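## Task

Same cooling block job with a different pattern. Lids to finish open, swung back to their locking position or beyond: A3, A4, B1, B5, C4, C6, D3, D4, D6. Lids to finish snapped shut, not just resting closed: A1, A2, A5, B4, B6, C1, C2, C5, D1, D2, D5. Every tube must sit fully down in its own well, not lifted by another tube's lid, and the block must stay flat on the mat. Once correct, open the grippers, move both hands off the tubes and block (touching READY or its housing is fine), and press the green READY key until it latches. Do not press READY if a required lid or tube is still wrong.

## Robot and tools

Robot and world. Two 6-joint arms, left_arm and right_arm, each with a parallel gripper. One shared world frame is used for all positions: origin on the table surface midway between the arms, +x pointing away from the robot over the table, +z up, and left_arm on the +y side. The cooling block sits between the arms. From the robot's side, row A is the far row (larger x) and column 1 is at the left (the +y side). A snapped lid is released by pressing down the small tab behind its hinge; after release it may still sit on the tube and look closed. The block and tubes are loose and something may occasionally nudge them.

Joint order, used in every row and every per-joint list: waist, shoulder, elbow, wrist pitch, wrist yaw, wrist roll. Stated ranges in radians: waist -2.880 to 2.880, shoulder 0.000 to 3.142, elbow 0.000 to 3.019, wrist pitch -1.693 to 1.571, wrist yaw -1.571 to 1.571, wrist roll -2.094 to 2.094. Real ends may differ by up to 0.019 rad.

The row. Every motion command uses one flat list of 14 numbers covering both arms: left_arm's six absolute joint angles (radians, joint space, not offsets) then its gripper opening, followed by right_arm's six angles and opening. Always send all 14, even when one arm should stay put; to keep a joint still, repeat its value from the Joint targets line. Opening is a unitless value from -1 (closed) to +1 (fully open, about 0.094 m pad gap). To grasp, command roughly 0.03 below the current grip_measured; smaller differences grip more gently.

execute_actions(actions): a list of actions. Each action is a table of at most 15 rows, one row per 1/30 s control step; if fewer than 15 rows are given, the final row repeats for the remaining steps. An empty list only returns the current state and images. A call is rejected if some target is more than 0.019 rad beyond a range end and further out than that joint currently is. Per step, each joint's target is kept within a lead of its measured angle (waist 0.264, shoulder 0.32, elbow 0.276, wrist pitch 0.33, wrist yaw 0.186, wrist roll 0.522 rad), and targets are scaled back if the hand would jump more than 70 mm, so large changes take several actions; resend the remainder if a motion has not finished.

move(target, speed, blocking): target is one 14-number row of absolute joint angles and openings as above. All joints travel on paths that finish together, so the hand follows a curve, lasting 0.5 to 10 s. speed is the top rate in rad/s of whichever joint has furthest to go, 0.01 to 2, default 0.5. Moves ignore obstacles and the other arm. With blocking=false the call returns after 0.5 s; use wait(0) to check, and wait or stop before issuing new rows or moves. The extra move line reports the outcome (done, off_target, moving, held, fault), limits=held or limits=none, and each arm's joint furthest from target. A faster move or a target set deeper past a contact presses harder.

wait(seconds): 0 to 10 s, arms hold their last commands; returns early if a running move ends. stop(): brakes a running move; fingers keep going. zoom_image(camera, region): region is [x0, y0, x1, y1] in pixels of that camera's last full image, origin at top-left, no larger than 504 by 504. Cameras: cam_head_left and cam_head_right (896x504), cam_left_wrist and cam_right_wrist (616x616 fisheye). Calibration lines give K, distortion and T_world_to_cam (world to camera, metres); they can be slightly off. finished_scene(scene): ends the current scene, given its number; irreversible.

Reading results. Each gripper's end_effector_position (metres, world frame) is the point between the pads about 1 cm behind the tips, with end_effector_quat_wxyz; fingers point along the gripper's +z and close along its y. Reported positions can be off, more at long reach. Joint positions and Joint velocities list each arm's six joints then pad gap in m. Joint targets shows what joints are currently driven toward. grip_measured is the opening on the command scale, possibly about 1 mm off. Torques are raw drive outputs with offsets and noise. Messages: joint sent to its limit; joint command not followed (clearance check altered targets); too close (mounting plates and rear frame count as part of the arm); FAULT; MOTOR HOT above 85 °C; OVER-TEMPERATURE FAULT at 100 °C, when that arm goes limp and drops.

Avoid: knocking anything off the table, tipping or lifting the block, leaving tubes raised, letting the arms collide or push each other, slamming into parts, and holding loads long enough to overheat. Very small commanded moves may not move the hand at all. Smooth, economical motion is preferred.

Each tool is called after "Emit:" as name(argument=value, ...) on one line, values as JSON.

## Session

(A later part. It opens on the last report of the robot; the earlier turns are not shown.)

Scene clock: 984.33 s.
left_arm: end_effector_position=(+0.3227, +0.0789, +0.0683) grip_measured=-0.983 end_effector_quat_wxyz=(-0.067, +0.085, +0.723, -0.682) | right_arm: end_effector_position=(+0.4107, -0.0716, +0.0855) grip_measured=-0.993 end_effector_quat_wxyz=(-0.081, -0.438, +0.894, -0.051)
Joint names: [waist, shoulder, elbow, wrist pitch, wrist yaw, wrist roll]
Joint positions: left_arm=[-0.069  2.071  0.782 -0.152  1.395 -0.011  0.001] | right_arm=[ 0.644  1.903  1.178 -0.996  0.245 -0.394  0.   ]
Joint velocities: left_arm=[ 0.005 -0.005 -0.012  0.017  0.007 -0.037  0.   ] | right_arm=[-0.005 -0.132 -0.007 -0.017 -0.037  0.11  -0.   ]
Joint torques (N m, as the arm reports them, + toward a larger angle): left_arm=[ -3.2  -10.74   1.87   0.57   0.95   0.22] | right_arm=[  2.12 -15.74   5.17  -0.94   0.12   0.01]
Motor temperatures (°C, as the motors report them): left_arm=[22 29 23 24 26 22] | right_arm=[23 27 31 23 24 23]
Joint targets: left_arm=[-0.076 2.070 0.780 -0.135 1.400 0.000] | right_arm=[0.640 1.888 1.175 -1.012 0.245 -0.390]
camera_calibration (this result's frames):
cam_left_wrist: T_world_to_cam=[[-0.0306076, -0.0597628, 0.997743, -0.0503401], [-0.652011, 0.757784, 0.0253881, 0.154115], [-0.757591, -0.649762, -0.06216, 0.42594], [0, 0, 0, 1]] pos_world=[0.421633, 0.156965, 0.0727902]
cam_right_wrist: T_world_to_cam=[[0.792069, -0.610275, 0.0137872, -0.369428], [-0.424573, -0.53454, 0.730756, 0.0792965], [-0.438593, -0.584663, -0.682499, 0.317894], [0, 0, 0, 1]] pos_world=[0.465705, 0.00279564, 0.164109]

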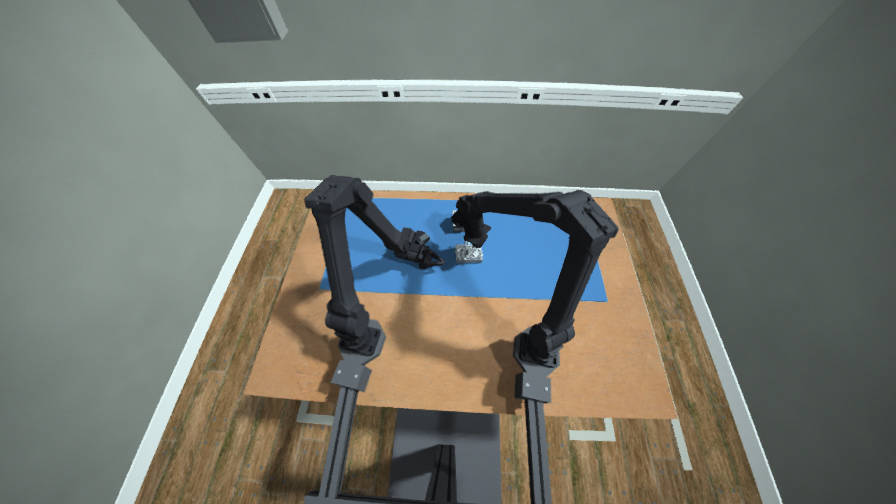

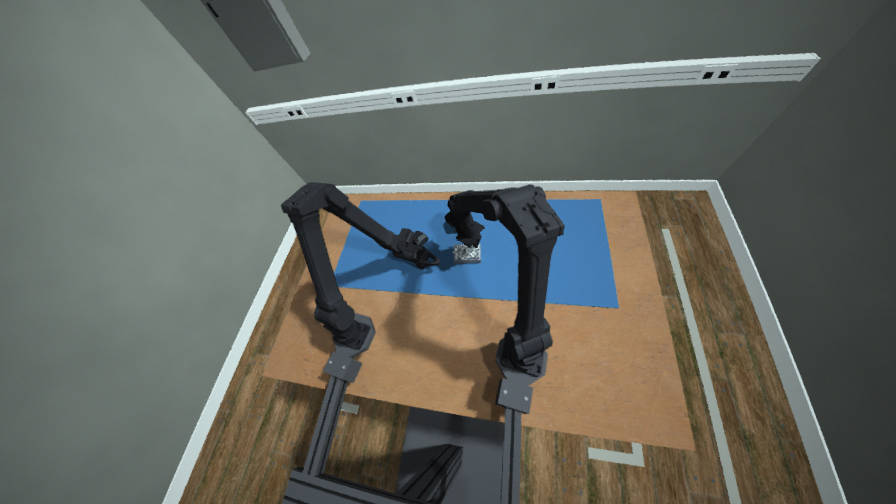

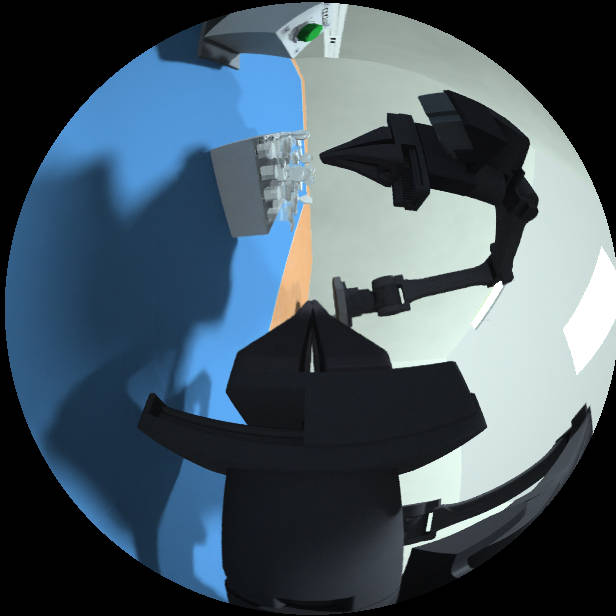

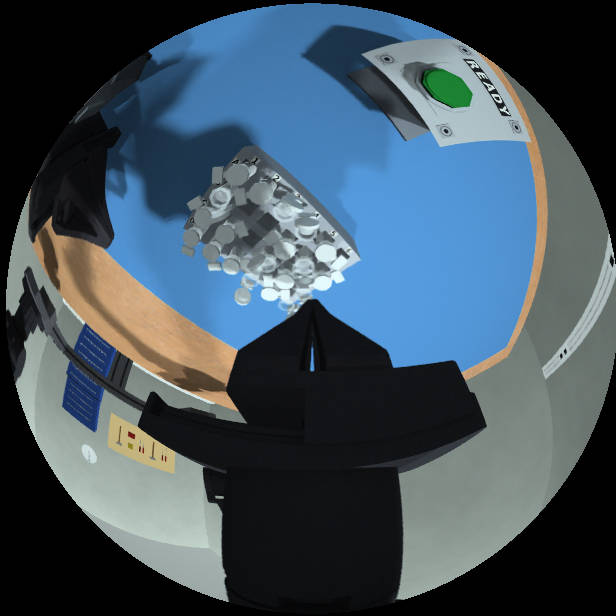

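Emit:
execute_actions(actions=[[[-0.076,2.07,0.78,-0.135,1.4,0,-1,0.640,1.895,1.175,-0.975,0.240,-0.39,-1],[-0.076,2.07,0.78,-0.135,1.4,0,-1,0.640,1.895,1.175,-0.965,0.233,-0.39,-1],[-0.076,2.07,0.78,-0.135,1.4,0,-1,0.640,1.895,1.175,-0.955,0.226,-0.39,-1],[-0.076,2.07,0.78,-0.135,1.4,0,-1,0.640,1.895,1.175,-0.945,0.219,-0.39,-1],[-0.076,2.07,0.78,-0.135,1.4,0,-1,0.640,1.895,1.175,-0.935,0.212,-0.39,-1],[-0.076,2.07,0.78,-0.135,1.4,0,-1,0.640,1.895,1.175,-0.925,0.205,-0.39,-1],[-0.076,2.07,0.78,-0.135,1.4,0,-1,0.640,1.895,1.175,-0.915,0.198,-0.39,-1],[-0.076,2.07,0.78,-0.135,1.4,0,-1,0.640,1.895,1.175,-0.905,0.191,-0.39,-1],[-0.076,2.07,0.78,-0.135,1.4,0,-1,0.640,1.900,1.175,-0.895,0.184,-0.39,-1],[-0.076,2.07,0.78,-0.135,1.4,0,-1,0.640,1.905,1.175,-0.885,0.177,-0.39,-1],[-0.076,2.07,0.78,-0.135,1.4,0,-1,0.640,1.910,1.175,-0.878,0.172,-0.39,-1],[-0.076,2.07,0.78,-0.135,1.4,0,-1,0.640,1.913,1.175,-0.872,0.168,-0.39,-1],[-0.076,2.07,0.78,-0.135,1.4,0,-1,0.640,1.916,1.175,-0.870,0.166,-0.39,-1],[-0.076,2.07,0.78,-0.135,1.4,0,-1,0.640,1.919,1.175,-0.870,0.166,-0.39,-1],[-0.076,2.07,0.78,-0.135,1.4,0,-1,0.640,1.922,1.175,-0.870,0.166,-0.39,-1]],[[-0.076,2.07,0.78,-0.135,1.4,0,-1,0.640,1.925,1.175,-0.870,0.166,-0.39,-1],[-0.076,2.07,0.78,-0.135,1.4,0,-1,0.640,1.928,1.175,-0.870,0.166,-0.39,-1],[-0.076,2.07,0.78,-0.135,1.4,0,-1,0.640,1.931,1.175,-0.870,0.166,-0.39,-1],[-0.076,2.07,0.78,-0.135,1.4,0,-1,0.640,1.934,1.175,-0.870,0.166,-0.39,-1],[-0.076,2.07,0.78,-0.135,1.4,0,-1,0.640,1.937,1.175,-0.870,0.166,-0.39,-1],[-0.076,2.07,0.78,-0.135,1.4,0,-1,0.640,1.940,1.175,-0.870,0.166,-0.39,-1],[-0.076,2.07,0.78,-0.135,1.4,0,-1,0.640,1.942,1.175,-0.870,0.166,-0.39,-1],[-0.076,2.07,0.78,-0.135,1.4,0,-1,0.640,1.944,1.175,-0.870,0.166,-0.39,-1]]])

Emit:
zoom_image(camera="cam_left_wrist", region=[240, 120, 350, 240])

Scene clock: 997.87 s.
left_arm: end_effector_position=(+0.3227, +0.0789, +0.0683) grip_measured=-0.983 end_effector_quat_wxyz=(-0.067, +0.085, +0.723, -0.682) | right_arm: end_effector_position=(+0.4217, -0.0482, +0.0683) grip_measured=-0.993 end_effector_quat_wxyz=(-0.044, -0.431, +0.901, -0.011)
Joint names: [waist, shoulder, elbow, wrist pitch, wrist yaw, wrist roll]
Joint positions: left_arm=[-0.069  2.071  0.782 -0.152  1.395 -0.011  0.001] | right_arm=[ 0.644  1.933  1.178 -0.887  0.169 -0.394  0.   ]
Joint velocities: left_arm=[-0.015  0.005 -0.007 -0.007 -0.007 -0.051 -0.   ] | right_arm=[-0.024 -0.015  0.007 -0.002  0.022 -0.022 -0.001]
Joint torques (N m, as the arm reports them, + toward a larger angle): left_arm=[ -3.05 -10.92   1.99   0.58   0.98   0.21] | right_arm=[  2.96 -14.38   5.     0.6   -0.13   0.01]
Motor temperatures (°C, as the motors report them): left_arm=[22 29 23 24 26 22] | right_arm=[23 27 31 23 24 23]
Joint targets: left_arm=[-0.076 2.070 0.780 -0.135 1.400 -0.000] | right_arm=[0.640 1.944 1.175 -0.870 0.166 -0.390]
camera_calibration (this result's frames):
cam_left_wrist: T_world_to_cam=[[-0.0306076, -0.0597628, 0.997743, -0.0503401], [-0.652011, 0.757784, 0.0253881, 0.154115], [-0.757591, -0.649762, -0.06216, 0.42594], [0, 0, 0, 1]] pos_world=[0.421633, 0.156965, 0.0727902]
cam_right_wrist: T_world_to_cam=[[0.778852, -0.626762, -0.0236624, -0.356364], [-0.459777, -0.596194, 0.658148, 0.125876], [-0.426609, -0.50172, -0.752517, 0.328385], [0, 0, 0, 1]] pos_world=[0.475521, 0.0164484, 0.155838]

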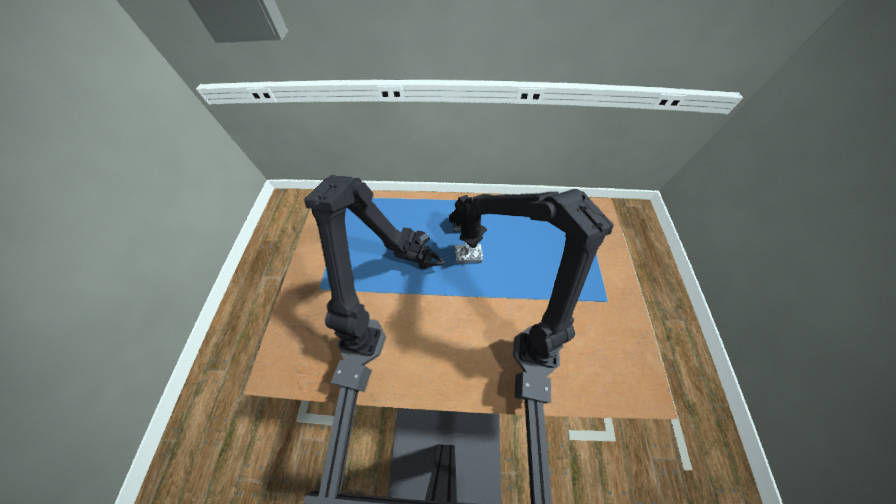

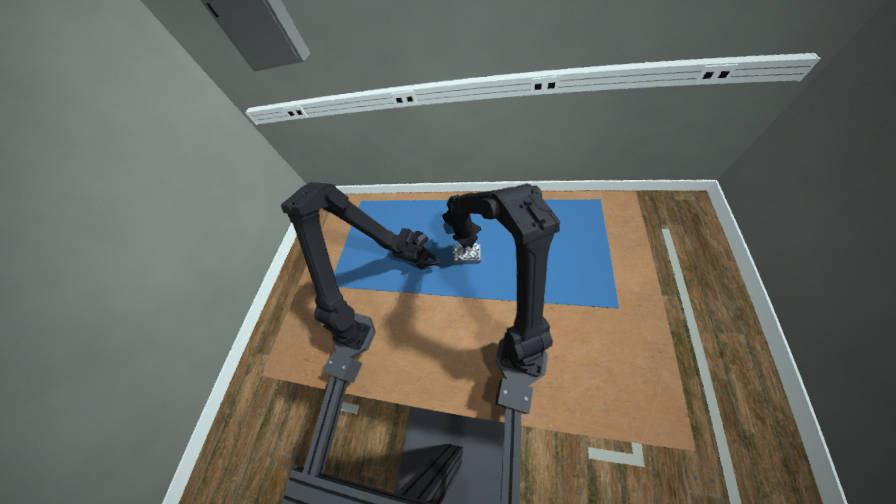

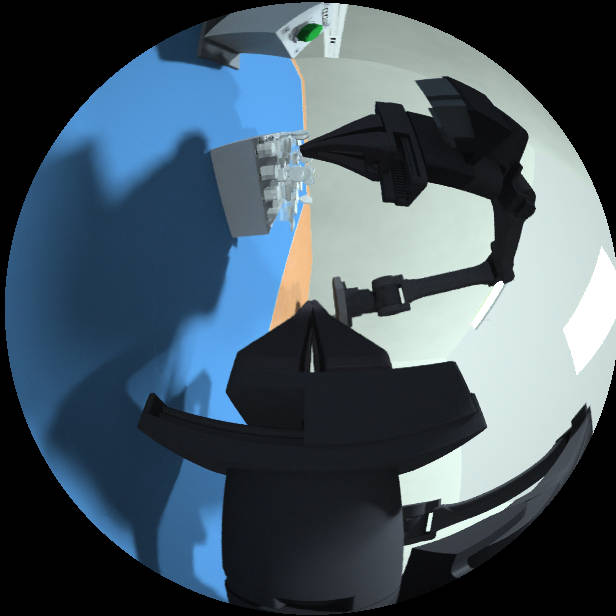

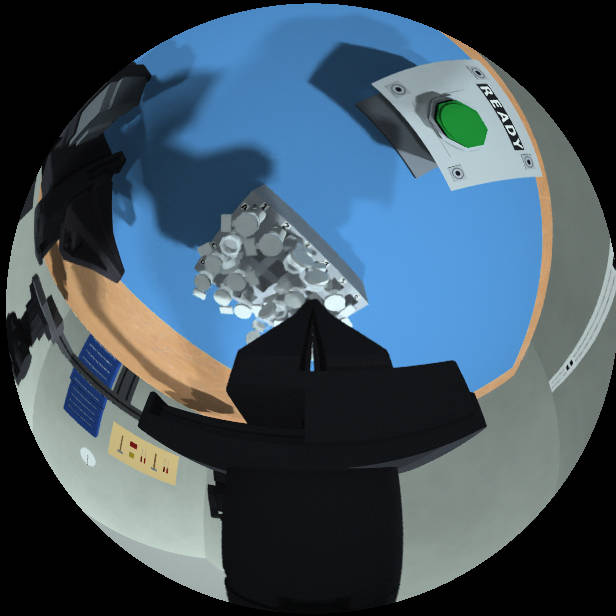

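Region (240, 120, 350, 240) of cam_left_wrist's 616x616 image, scaled by 4.200, with more detail than that image has; it fills the left 462 columns of this view, and the rest is white.

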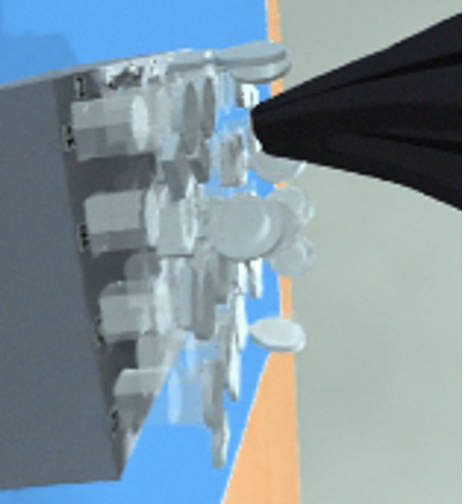

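Emit:
execute_actions(actions=[[[-0.076,2.07,0.78,-0.135,1.4,0,-1,0.640,1.940,1.175,-0.904,0.174,-0.39,-1],[-0.076,2.07,0.78,-0.135,1.4,0,-1,0.640,1.940,1.175,-0.908,0.177,-0.39,-1],[-0.076,2.07,0.78,-0.135,1.4,0,-1,0.640,1.940,1.175,-0.912,0.180,-0.39,-1],[-0.076,2.07,0.78,-0.135,1.4,0,-1,0.640,1.940,1.175,-0.916,0.183,-0.39,-1],[-0.076,2.07,0.78,-0.135,1.4,0,-1,0.640,1.940,1.175,-0.920,0.186,-0.39,-1],[-0.076,2.07,0.78,-0.135,1.4,0,-1,0.640,1.940,1.175,-0.924,0.189,-0.39,-1],[-0.076,2.07,0.78,-0.135,1.4,0,-1,0.640,1.940,1.175,-0.928,0.192,-0.39,-1],[-0.076,2.07,0.78,-0.135,1.4,0,-1,0.640,1.940,1.175,-0.932,0.195,-0.39,-1],[-0.076,2.07,0.78,-0.135,1.4,0,-1,0.640,1.940,1.175,-0.936,0.198,-0.39,-1],[-0.076,2.07,0.78,-0.135,1.4,0,-1,0.640,1.940,1.175,-0.940,0.201,-0.39,-1],[-0.076,2.07,0.78,-0.135,1.4,0,-1,0.640,1.940,1.175,-0.944,0.204,-0.39,-1],[-0.076,2.07,0.78,-0.135,1.4,0,-1,0.640,1.940,1.175,-0.948,0.207,-0.39,-1],[-0.076,2.07,0.78,-0.135,1.4,0,-1,0.640,1.940,1.175,-0.952,0.209,-0.39,-1]]])

Emit:
zoom_image(camera="cam_left_wrist", region=[240, 120, 350, 240])

Scene clock: 1010.50 s.
left_arm: end_effector_position=(+0.3227, +0.0789, +0.0683) grip_measured=-0.983 end_effector_quat_wxyz=(-0.067, +0.085, +0.723, -0.682) | right_arm: end_effector_position=(+0.4167, -0.0575, +0.0694) grip_measured=-0.993 end_effector_quat_wxyz=(-0.061, -0.434, +0.898, -0.029)
Joint names: [waist, shoulder, elbow, wrist pitch, wrist yaw, wrist roll]
Joint positions: left_arm=[-0.069  2.071  0.782 -0.152  1.395 -0.011  0.001] | right_arm=[ 0.644  1.933  1.178 -0.923  0.202 -0.394  0.   ]
Joint velocities: left_arm=[-0.005 -0.005 -0.007  0.007  0.051  0.022 -0.001] | right_arm=[-0.015 -0.005 -0.012 -0.007  0.022 -0.022  0.   ]
Joint torques (N m, as the arm reports them, + toward a larger angle): left_arm=[ -3.1  -10.94   2.01   0.58   0.98   0.2 ] | right_arm=[  2.94 -14.38   5.16  -1.09   0.35  -0.01]
Motor temperatures (°C, as the motors report them): left_arm=[22 29 23 24 26 22] | right_arm=[23 27 31 23 24 23]
Joint targets: left_arm=[-0.076 2.070 0.780 -0.135 1.400 -0.000] | right_arm=[0.640 1.940 1.175 -0.952 0.209 -0.390]
camera_calibration (this result's frames):
cam_left_wrist: T_world_to_cam=[[-0.0306076, -0.0597628, 0.997743, -0.0503401], [-0.652011, 0.757784, 0.0253881, 0.154115], [-0.757591, -0.649762, -0.06216, 0.42594], [0, 0, 0, 1]] pos_world=[0.421633, 0.156965, 0.0727902]
cam_right_wrist: T_world_to_cam=[[0.784237, -0.620413, -0.00776305, -0.361212], [-0.443561, -0.569348, 0.692168, 0.109731], [-0.43385, -0.539381, -0.721694, 0.321198], [0, 0, 0, 1]] pos_world=[0.4713, 0.0116225, 0.153051]

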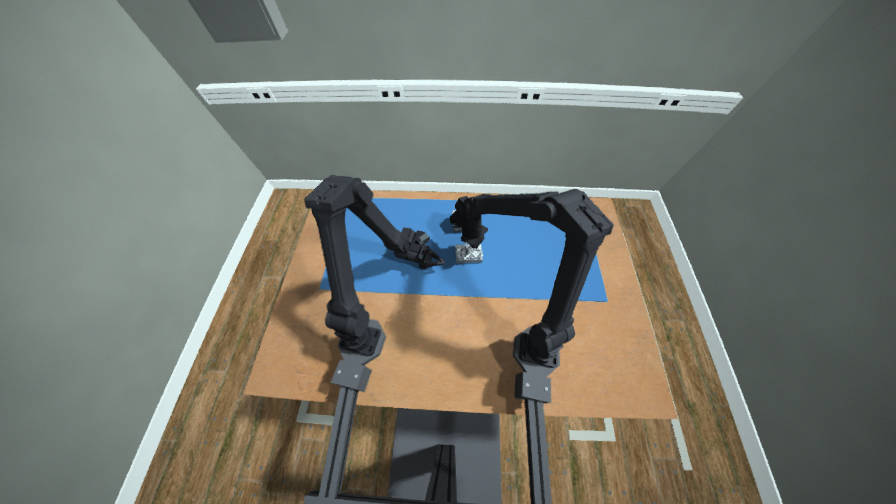

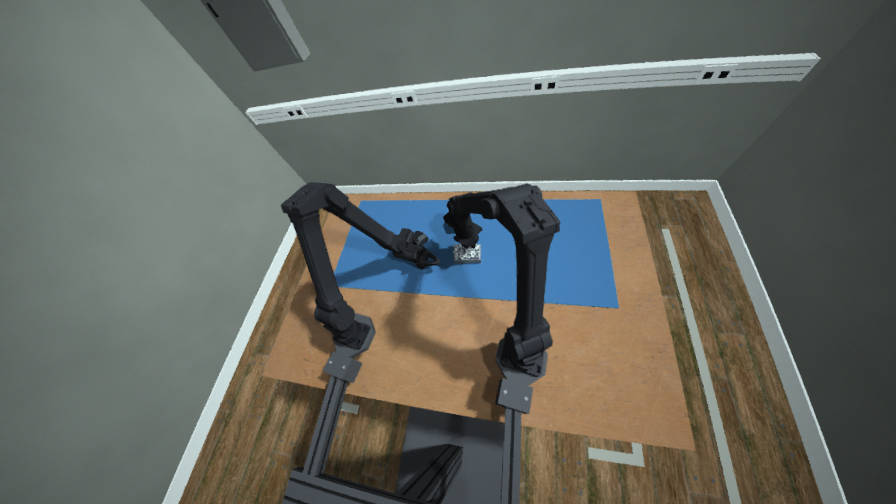

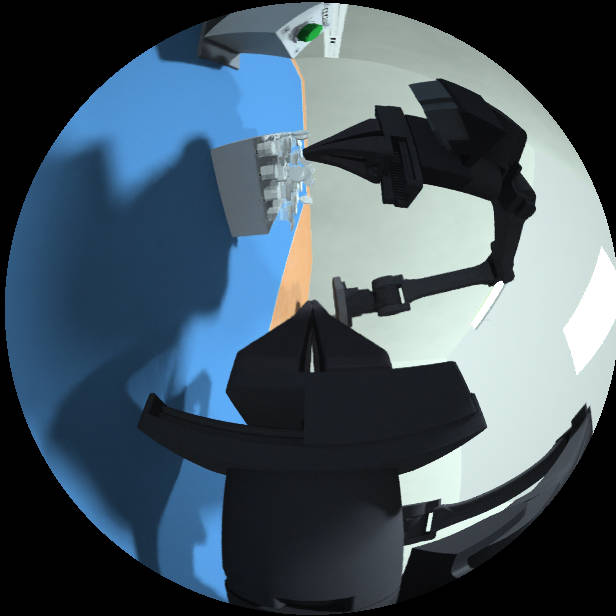

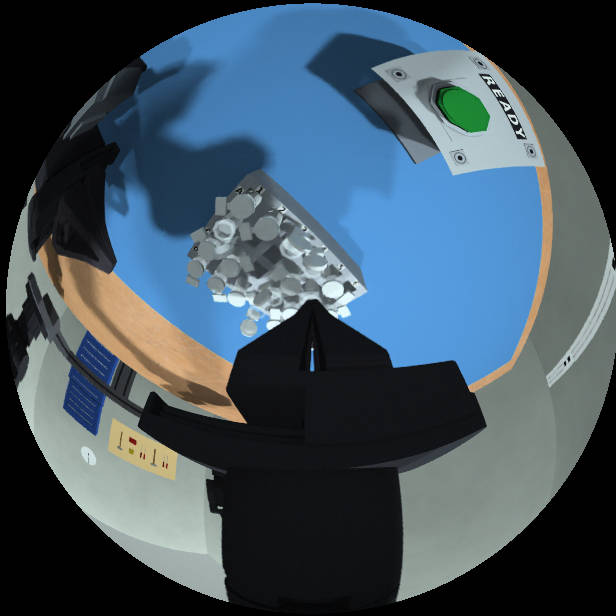

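Region (240, 120, 350, 240) of cam_left_wrist's 616x616 image, scaled by 4.200, with more detail than that image has; it fills the left 462 columns of this view, and the rest is white.

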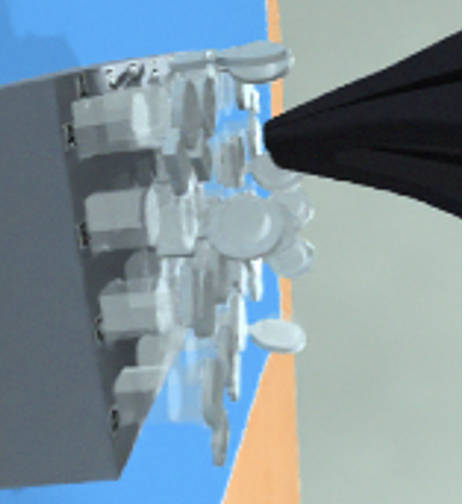

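Emit:
execute_actions(actions=[[[-0.076,2.07,0.78,-0.135,1.4,0,-1,0.644,1.925,1.175,-0.910,0.20,-0.39,-1],[-0.076,2.07,0.78,-0.135,1.4,0,-1,0.644,1.920,1.175,-0.905,0.20,-0.39,-1],[-0.076,2.07,0.78,-0.135,1.4,0,-1,0.644,1.915,1.175,-0.905,0.20,-0.39,-1],[-0.076,2.07,0.78,-0.135,1.4,0,-1,0.644,1.910,1.175,-0.905,0.20,-0.39,-1],[-0.076,2.07,0.78,-0.135,1.4,0,-1,0.644,1.905,1.175,-0.905,0.20,-0.39,-1],[-0.076,2.07,0.78,-0.135,1.4,0,-1,0.644,1.900,1.175,-0.905,0.20,-0.40,-1],[-0.076,2.07,0.78,-0.135,1.4,0,-1,0.644,1.895,1.175,-0.905,0.20,-0.42,-1],[-0.076,2.07,0.78,-0.135,1.4,0,-1,0.644,1.890,1.175,-0.905,0.20,-0.44,-1],[-0.076,2.07,0.78,-0.135,1.4,0,-1,0.644,1.885,1.175,-0.905,0.20,-0.46,-1],[-0.076,2.07,0.78,-0.135,1.4,0,-1,0.644,1.880,1.175,-0.905,0.20,-0.48,-1],[-0.076,2.07,0.78,-0.135,1.4,0,-1,0.644,1.875,1.175,-0.905,0.20,-0.50,-1],[-0.076,2.07,0.78,-0.135,1.4,0,-1,0.644,1.872,1.175,-0.905,0.20,-0.52,-1],[-0.076,2.07,0.78,-0.135,1.4,0,-1,0.644,1.872,1.175,-0.905,0.20,-0.54,-1],[-0.076,2.07,0.78,-0.135,1.4,0,-1,0.644,1.872,1.175,-0.905,0.20,-0.56,-1],[-0.076,2.07,0.78,-0.135,1.4,0,-1,0.644,1.872,1.175,-0.905,0.20,-0.58,-1]]])

Emit:
move(target=[-0.076,2.07,0.78,-0.135,1.4,0,-1,0.714,1.730,0.889,-0.502,0.220,-2.05,-1], speed=0.7)

Emit:
zoom_image(camera="cam_right_wrist", region=[230, 200, 400, 330])

Scene clock: 1053.67 s.
left_arm: end_effector_position=(+0.3227, +0.0789, +0.0683) grip_measured=-0.983 end_effector_quat_wxyz=(-0.067, +0.085, +0.723, -0.682) | right_arm: end_effector_position=(+0.4272, -0.0559, +0.0939) grip_measured=-0.993 end_effector_quat_wxyz=(-0.034, -0.476, +0.878, -0.025)
Joint names: [waist, shoulder, elbow, wrist pitch, wrist yaw, wrist roll]
Joint positions: left_arm=[-0.069  2.071  0.782 -0.152  1.395 -0.011  0.001] | right_arm=[ 0.644  1.878  1.178 -0.92   0.201 -0.498  0.   ]
Joint velocities: left_arm=[-0.005 -0.005 -0.007 -0.007  0.066  0.007  0.   ] | right_arm=[-0.015 -0.122 -0.012 -0.017 -0.051 -0.491 -0.001]
Joint torques (N m, as the arm reports them, + toward a larger angle): left_arm=[ -3.21 -10.73   2.03   0.53   0.98   0.21] | right_arm=[  2.81 -15.12   5.43   0.74  -0.05  -0.07]
Motor temperatures (°C, as the motors report them): left_arm=[22 29 23 24 26 22] | right_arm=[23 27 31 23 24 23]
Joint targets: left_arm=[-0.076 2.070 0.780 -0.135 1.400 0.000] | right_arm=[0.644 1.872 1.175 -0.905 0.200 -0.580]
camera_calibration (this result's frames):
cam_left_wrist: T_world_to_cam=[[-0.0306076, -0.0597628, 0.997743, -0.0503401], [-0.652011, 0.757784, 0.0253881, 0.154115], [-0.757591, -0.649762, -0.06216, 0.42594], [0, 0, 0, 1]] pos_world=[0.421633, 0.156965, 0.0727902]
cam_right_wrist: T_world_to_cam=[[0.839053, -0.544021, 0.00559205, -0.388691], [-0.414509, -0.632579, 0.654237, 0.0859803], [-0.352381, -0.551258, -0.756268, 0.312011], [0, 0, 0, 1]] pos_world=[0.471719, 0.0149317, 0.181886]

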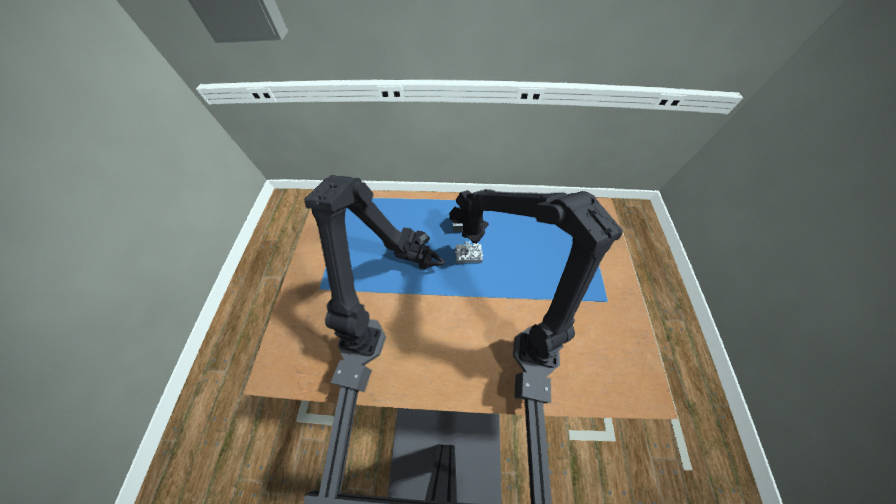

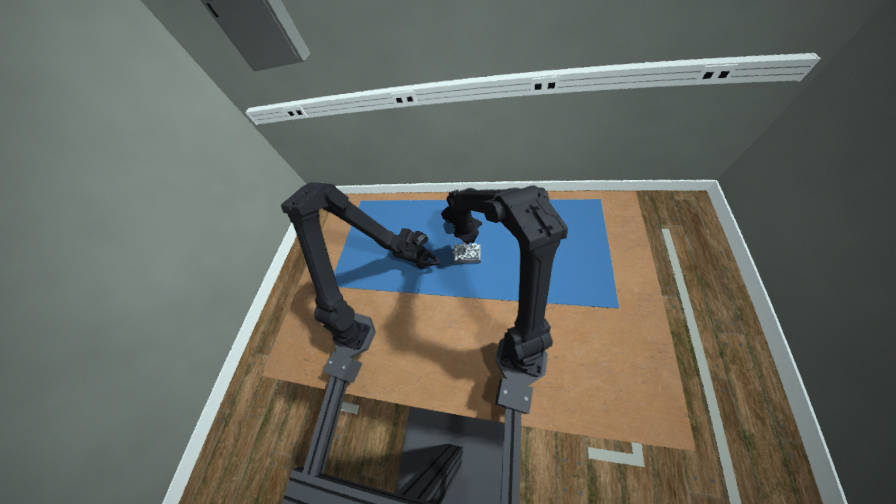

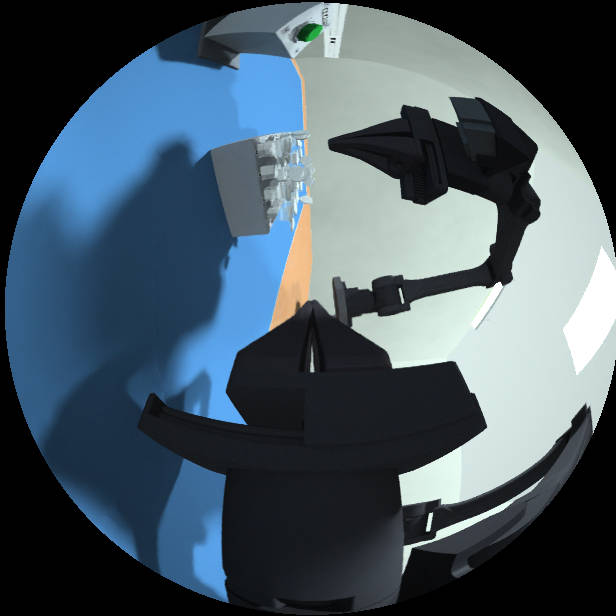

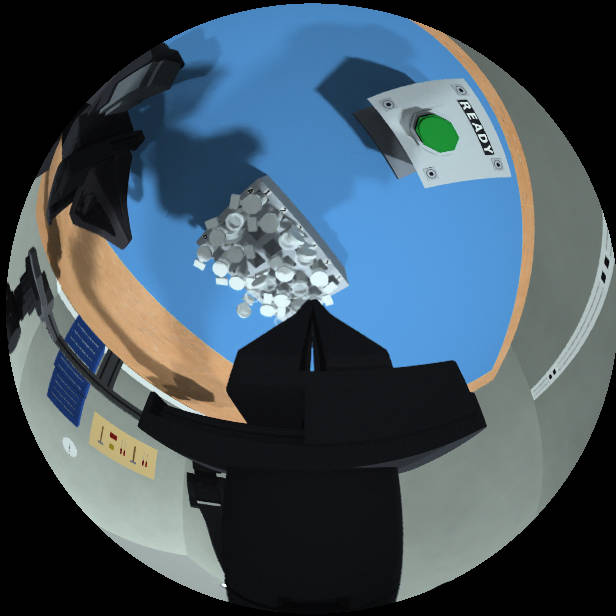

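Scene clock: 1056.73 s.
left_arm: end_effector_position=(+0.3227, +0.0789, +0.0683) grip_measured=-0.983 end_effector_quat_wxyz=(-0.067, +0.085, +0.723, -0.682) | right_arm: end_effector_position=(+0.3947, -0.0460, +0.0854) grip_measured=-0.993 end_effector_quat_wxyz=(-0.047, +0.951, -0.292, +0.089)
Joint names: [waist, shoulder, elbow, wrist pitch, wrist yaw, wrist roll]
Joint positions: left_arm=[-0.069  2.071  0.782 -0.152  1.395 -0.011  0.001] | right_arm=[ 0.699  1.74   0.896 -0.522  0.217 -2.041  0.   ]
Joint velocities: left_arm=[-0.005 -0.005 -0.017  0.012  0.066 -0.022 -0.   ] | right_arm=[-0.005 -0.005 -0.017  0.002 -0.007 -0.007 -0.001]
Joint torques (N m, as the arm reports them, + toward a larger angle): left_arm=[ -3.34 -10.91   2.01   0.53   0.97   0.2 ] | right_arm=[  3.65 -13.82   4.6    1.16   0.14  -0.17]
Motor temperatures (°C, as the motors report them): left_arm=[22 29 23 24 26 22] | right_arm=[23 27 31 23 24 23]
Joint targets: left_arm=[-0.076 2.070 0.780 -0.135 1.400 0.000] | right_arm=[0.714 1.730 0.889 -0.502 0.220 -2.050]
move: done; limits=none; left_arm: farthest joint: the wrist pitch, 0.017 radians from its target (0.017 radians at the start); right_arm: farthest joint: the wrist pitch, 0.020 radians from its target (0.418 radians at the start)
camera_calibration (this result's frames):
cam_left_wrist: T_world_to_cam=[[-0.0306076, -0.0597628, 0.997743, -0.0503401], [-0.652011, 0.757784, 0.0253881, 0.154115], [-0.757591, -0.649762, -0.06216, 0.42594], [0, 0, 0, 1]] pos_world=[0.421633, 0.156965, 0.0727902]
cam_right_wrist: T_world_to_cam=[[0.547655, 0.825511, 0.136404, -0.189079], [0.543916, -0.47513, 0.691669, -0.2899], [0.635791, -0.304603, -0.709216, -0.0830963], [0, 0, 0, 1]] pos_world=[0.314063, -0.00696489, 0.167373]

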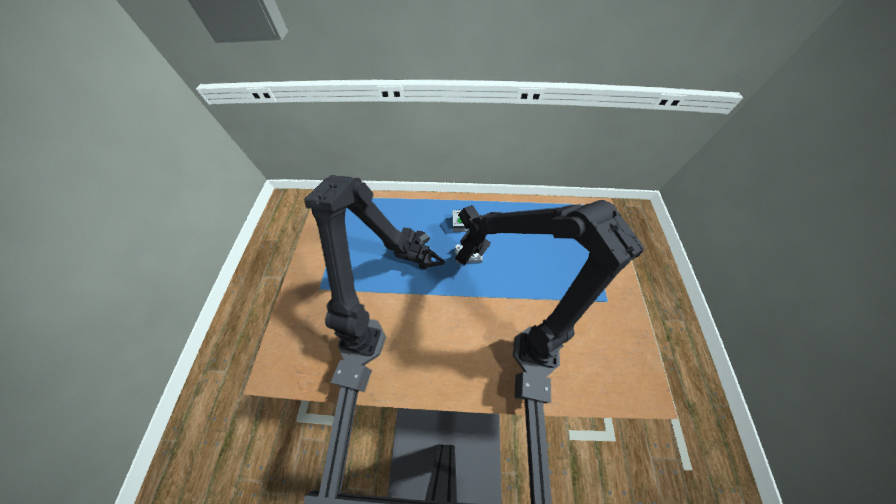

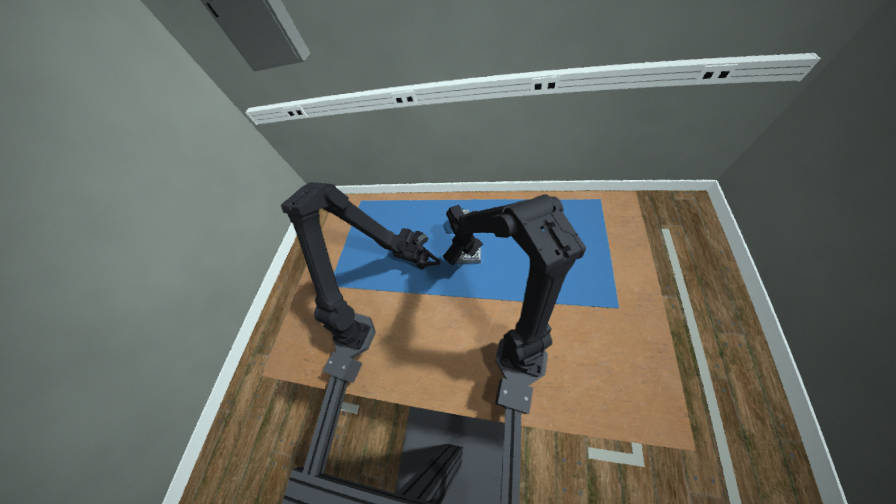

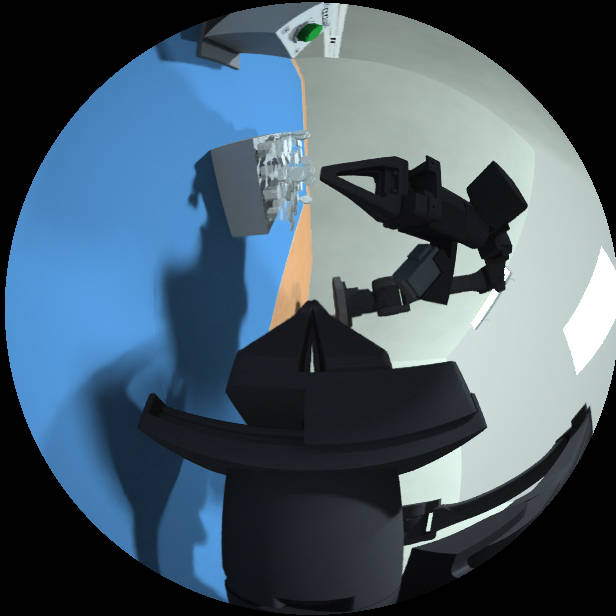

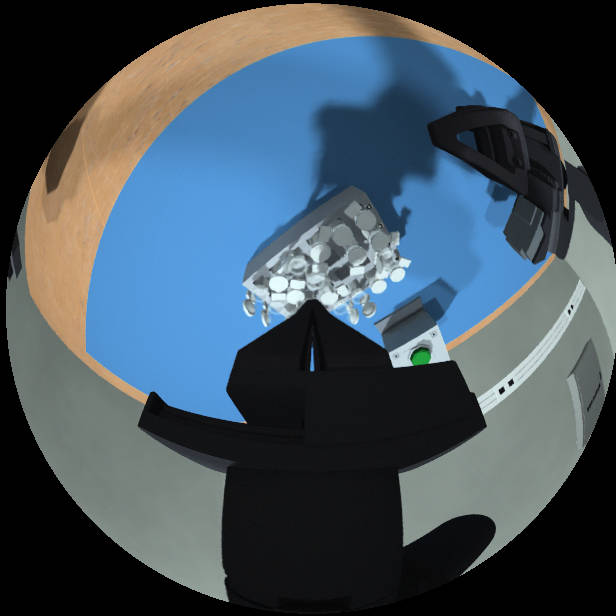

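Region (230, 200, 400, 330) of cam_right_wrist's 616x616 image, scaled by 2.965, with more detail than that image has; it fills the top 385 rows of this view, and the rest is white.

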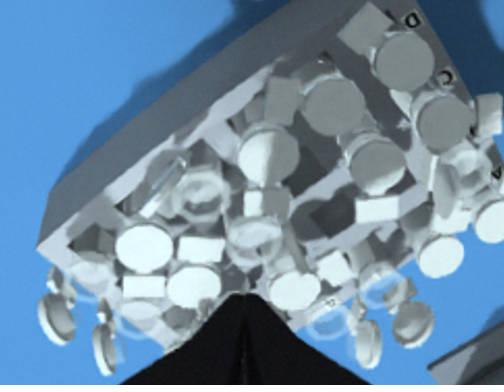

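Emit:
execute_actions(actions=[[[-0.076,2.07,0.78,-0.135,1.4,0,-1,0.715,1.754,0.892,-0.500,0.217,-2.05,-1],[-0.076,2.07,0.78,-0.135,1.4,0,-1,0.716,1.757,0.892,-0.497,0.217,-2.05,-1],[-0.076,2.07,0.78,-0.135,1.4,0,-1,0.717,1.760,0.892,-0.494,0.217,-2.05,-1],[-0.076,2.07,0.78,-0.135,1.4,0,-1,0.718,1.763,0.892,-0.491,0.217,-2.05,-1],[-0.076,2.07,0.78,-0.135,1.4,0,-1,0.719,1.766,0.892,-0.488,0.217,-2.05,-1],[-0.076,2.07,0.78,-0.135,1.4,0,-1,0.720,1.769,0.892,-0.485,0.217,-2.05,-1],[-0.076,2.07,0.78,-0.135,1.4,0,-1,0.721,1.772,0.892,-0.482,0.217,-2.05,-1],[-0.076,2.07,0.78,-0.135,1.4,0,-1,0.721,1.775,0.892,-0.479,0.217,-2.05,-1],[-0.076,2.07,0.78,-0.135,1.4,0,-1,0.721,1.778,0.892,-0.476,0.217,-2.05,-1],[-0.076,2.07,0.78,-0.135,1.4,0,-1,0.721,1.781,0.892,-0.473,0.217,-2.05,-1],[-0.076,2.07,0.78,-0.135,1.4,0,-1,0.721,1.784,0.892,-0.470,0.217,-2.05,-1],[-0.076,2.07,0.78,-0.135,1.4,0,-1,0.721,1.787,0.892,-0.467,0.217,-2.05,-1],[-0.076,2.07,0.78,-0.135,1.4,0,-1,0.721,1.790,0.892,-0.465,0.217,-2.05,-1],[-0.076,2.07,0.78,-0.135,1.4,0,-1,0.721,1.793,0.892,-0.463,0.217,-2.05,-1],[-0.076,2.07,0.78,-0.135,1.4,0,-1,0.721,1.795,0.892,-0.462,0.217,-2.05,-1]]])

Scene clock: 1065.73 s.
left_arm: end_effector_position=(+0.3227, +0.0789, +0.0683) grip_measured=-0.983 end_effector_quat_wxyz=(-0.067, +0.085, +0.723, -0.682) | right_arm: end_effector_position=(+0.3942, -0.0402, +0.0719) grip_measured=-0.993 end_effector_quat_wxyz=(-0.048, +0.952, -0.289, +0.089)
Joint names: [waist, shoulder, elbow, wrist pitch, wrist yaw, wrist roll]
Joint positions: left_arm=[-0.069  2.071  0.782 -0.152  1.395 -0.011  0.001] | right_arm=[ 0.705  1.777  0.896 -0.485  0.217 -2.041  0.   ]
Joint velocities: left_arm=[ 0.005  0.005  0.007  0.012  0.007  0.066 -0.001] | right_arm=[-0.005  0.093 -0.007  0.027 -0.007 -0.051  0.001]
Joint torques (N m, as the arm reports them, + toward a larger angle): left_arm=[ -3.35 -10.82   1.92   0.58   0.96   0.23] | right_arm=[  3.66 -11.6    4.67   1.18   0.    -0.11]
Motor temperatures (°C, as the motors report them): left_arm=[22 29 23 24 26 22] | right_arm=[23 27 31 23 24 23]
Joint targets: left_arm=[-0.076 2.070 0.780 -0.135 1.400 -0.000] | right_arm=[0.721 1.795 0.892 -0.462 0.217 -2.050]
camera_calibration (this result's frames):
cam_left_wrist: T_world_to_cam=[[-0.0306076, -0.0597628, 0.997743, -0.0503401], [-0.652011, 0.757784, 0.0253881, 0.154115], [-0.757591, -0.649762, -0.06216, 0.42594], [0, 0, 0, 1]] pos_world=[0.421633, 0.156965, 0.0727902]
cam_right_wrist: T_world_to_cam=[[0.541611, 0.82934, 0.137305, -0.189351], [0.546709, -0.471585, 0.691893, -0.278495], [0.638566, -0.299671, -0.708824, -0.0915569], [0, 0, 0, 1]] pos_world=[0.313275, -0.0017344, 0.15379]

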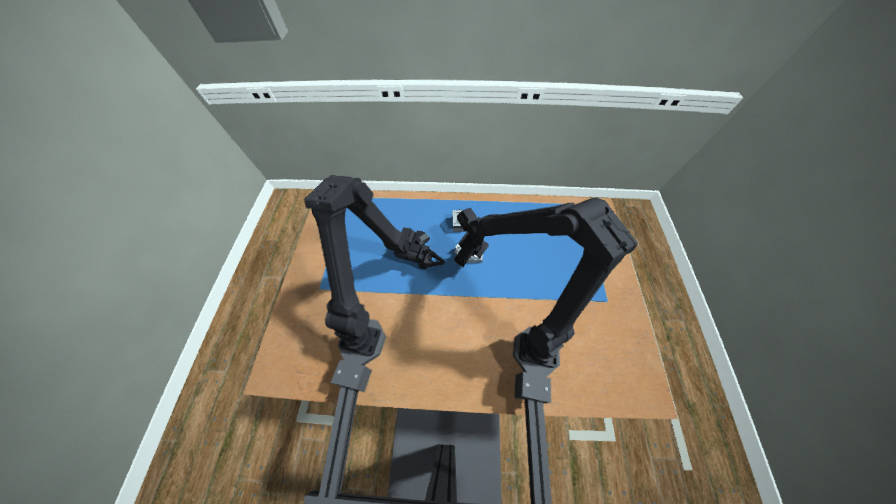

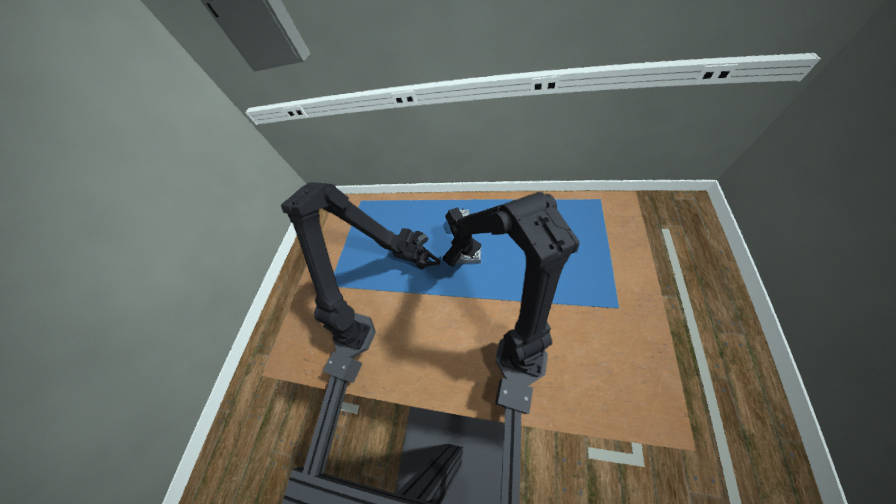

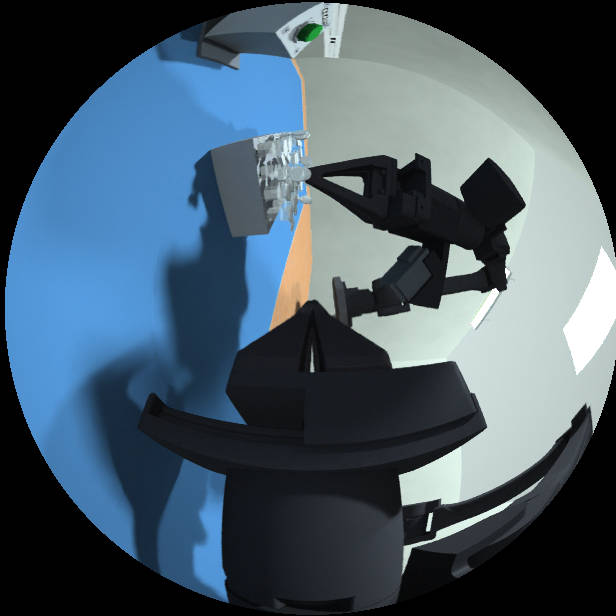

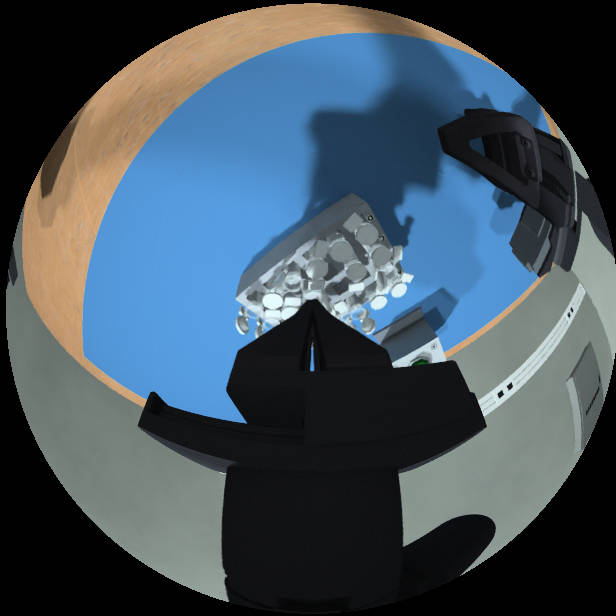

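Emit:
execute_actions(actions=[])

Emit:
zoom_image(camera="cam_right_wrist", region=[260, 250, 360, 325])

Scene clock: 1071.63 s.
left_arm: end_effector_position=(+0.3227, +0.0789, +0.0683) grip_measured=-0.983 end_effector_quat_wxyz=(-0.067, +0.085, +0.723, -0.682) | right_arm: end_effector_position=(+0.3936, -0.0400, +0.0689) grip_measured=-0.993 end_effector_quat_wxyz=(-0.047, +0.952, -0.289, +0.088)
Joint names: [waist, shoulder, elbow, wrist pitch, wrist yaw, wrist roll]
Joint positions: left_arm=[-0.069  2.071  0.782 -0.152  1.395 -0.011  0.001] | right_arm=[ 0.705  1.784  0.896 -0.481  0.217 -2.041  0.   ]
Joint velocities: left_arm=[-0.005 -0.005 -0.002 -0.027 -0.081  0.022 -0.001] | right_arm=[-0.005 -0.024 -0.012 -0.002  0.007  0.037  0.001]
Joint torques (N m, as the arm reports them, + toward a larger angle): left_arm=[ -3.44 -10.87   1.95   0.56   0.96   0.22] | right_arm=[  3.65 -12.7    4.73   1.09   0.05  -0.13]
Motor temperatures (°C, as the motors report them): left_arm=[22 29 23 24 26 22] | right_arm=[23 27 31 23 24 23]
Joint targets: left_arm=[-0.076 2.070 0.780 -0.135 1.400 -0.000] | right_arm=[0.721 1.795 0.892 -0.462 0.217 -2.050]
camera_calibration (this result's frames):
cam_left_wrist: T_world_to_cam=[[-0.0306076, -0.0597628, 0.997743, -0.0503401], [-0.652011, 0.757784, 0.0253881, 0.154115], [-0.757591, -0.649762, -0.06216, 0.42594], [0, 0, 0, 1]] pos_world=[0.421633, 0.156965, 0.0727902]
cam_right_wrist: T_world_to_cam=[[0.541571, 0.829917, 0.133934, -0.188427], [0.549208, -0.469915, 0.691051, -0.276889], [0.636453, -0.300696, -0.710289, -0.0923037], [0, 0, 0, 1]] pos_world=[0.312863, -0.00149127, 0.151019]

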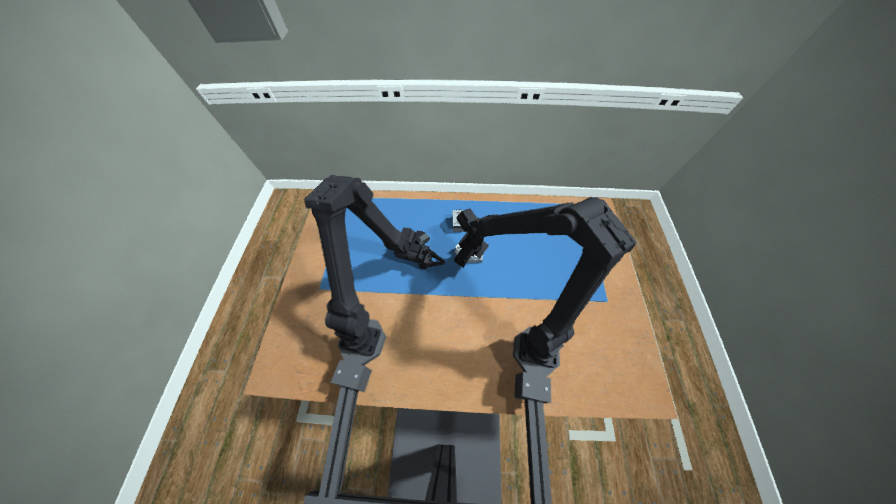

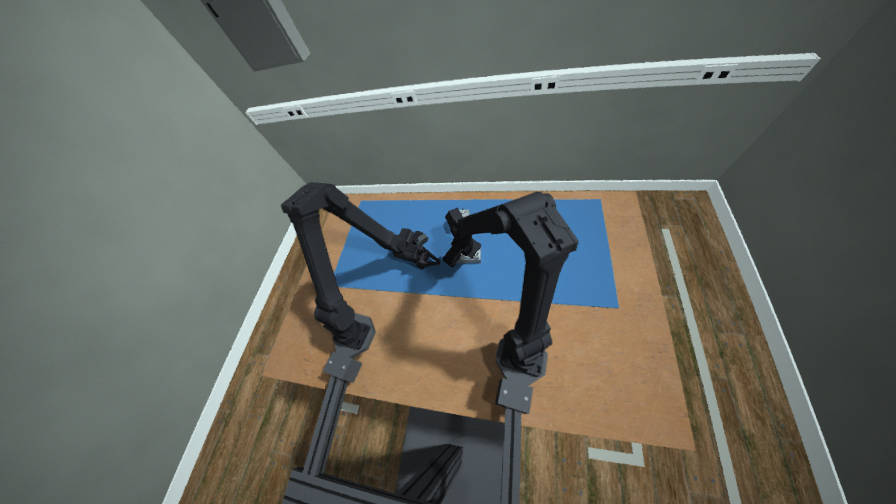

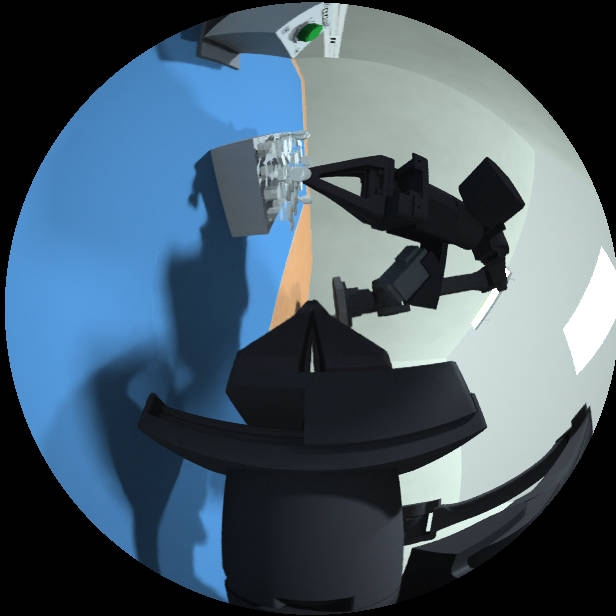

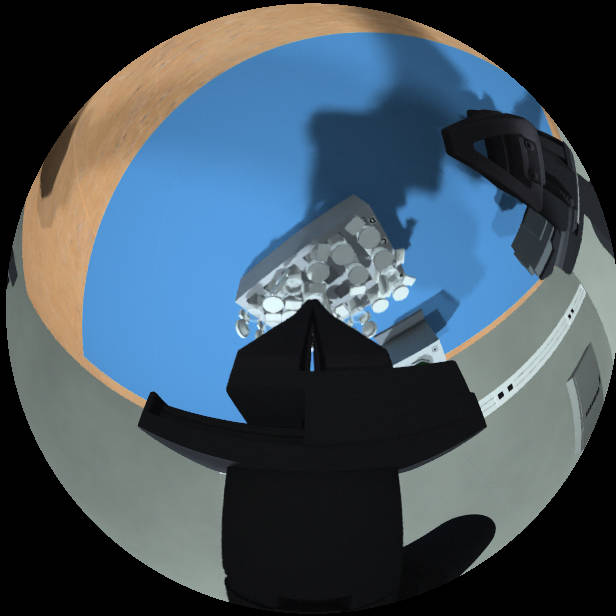

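Region (260, 250, 360, 325) of cam_right_wrist's 616x616 image, scaled by 5.040, with more detail than that image has; it fills the top 378 rows of this view, and the rest is white.

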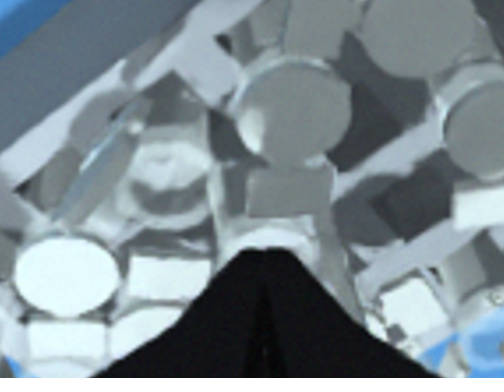

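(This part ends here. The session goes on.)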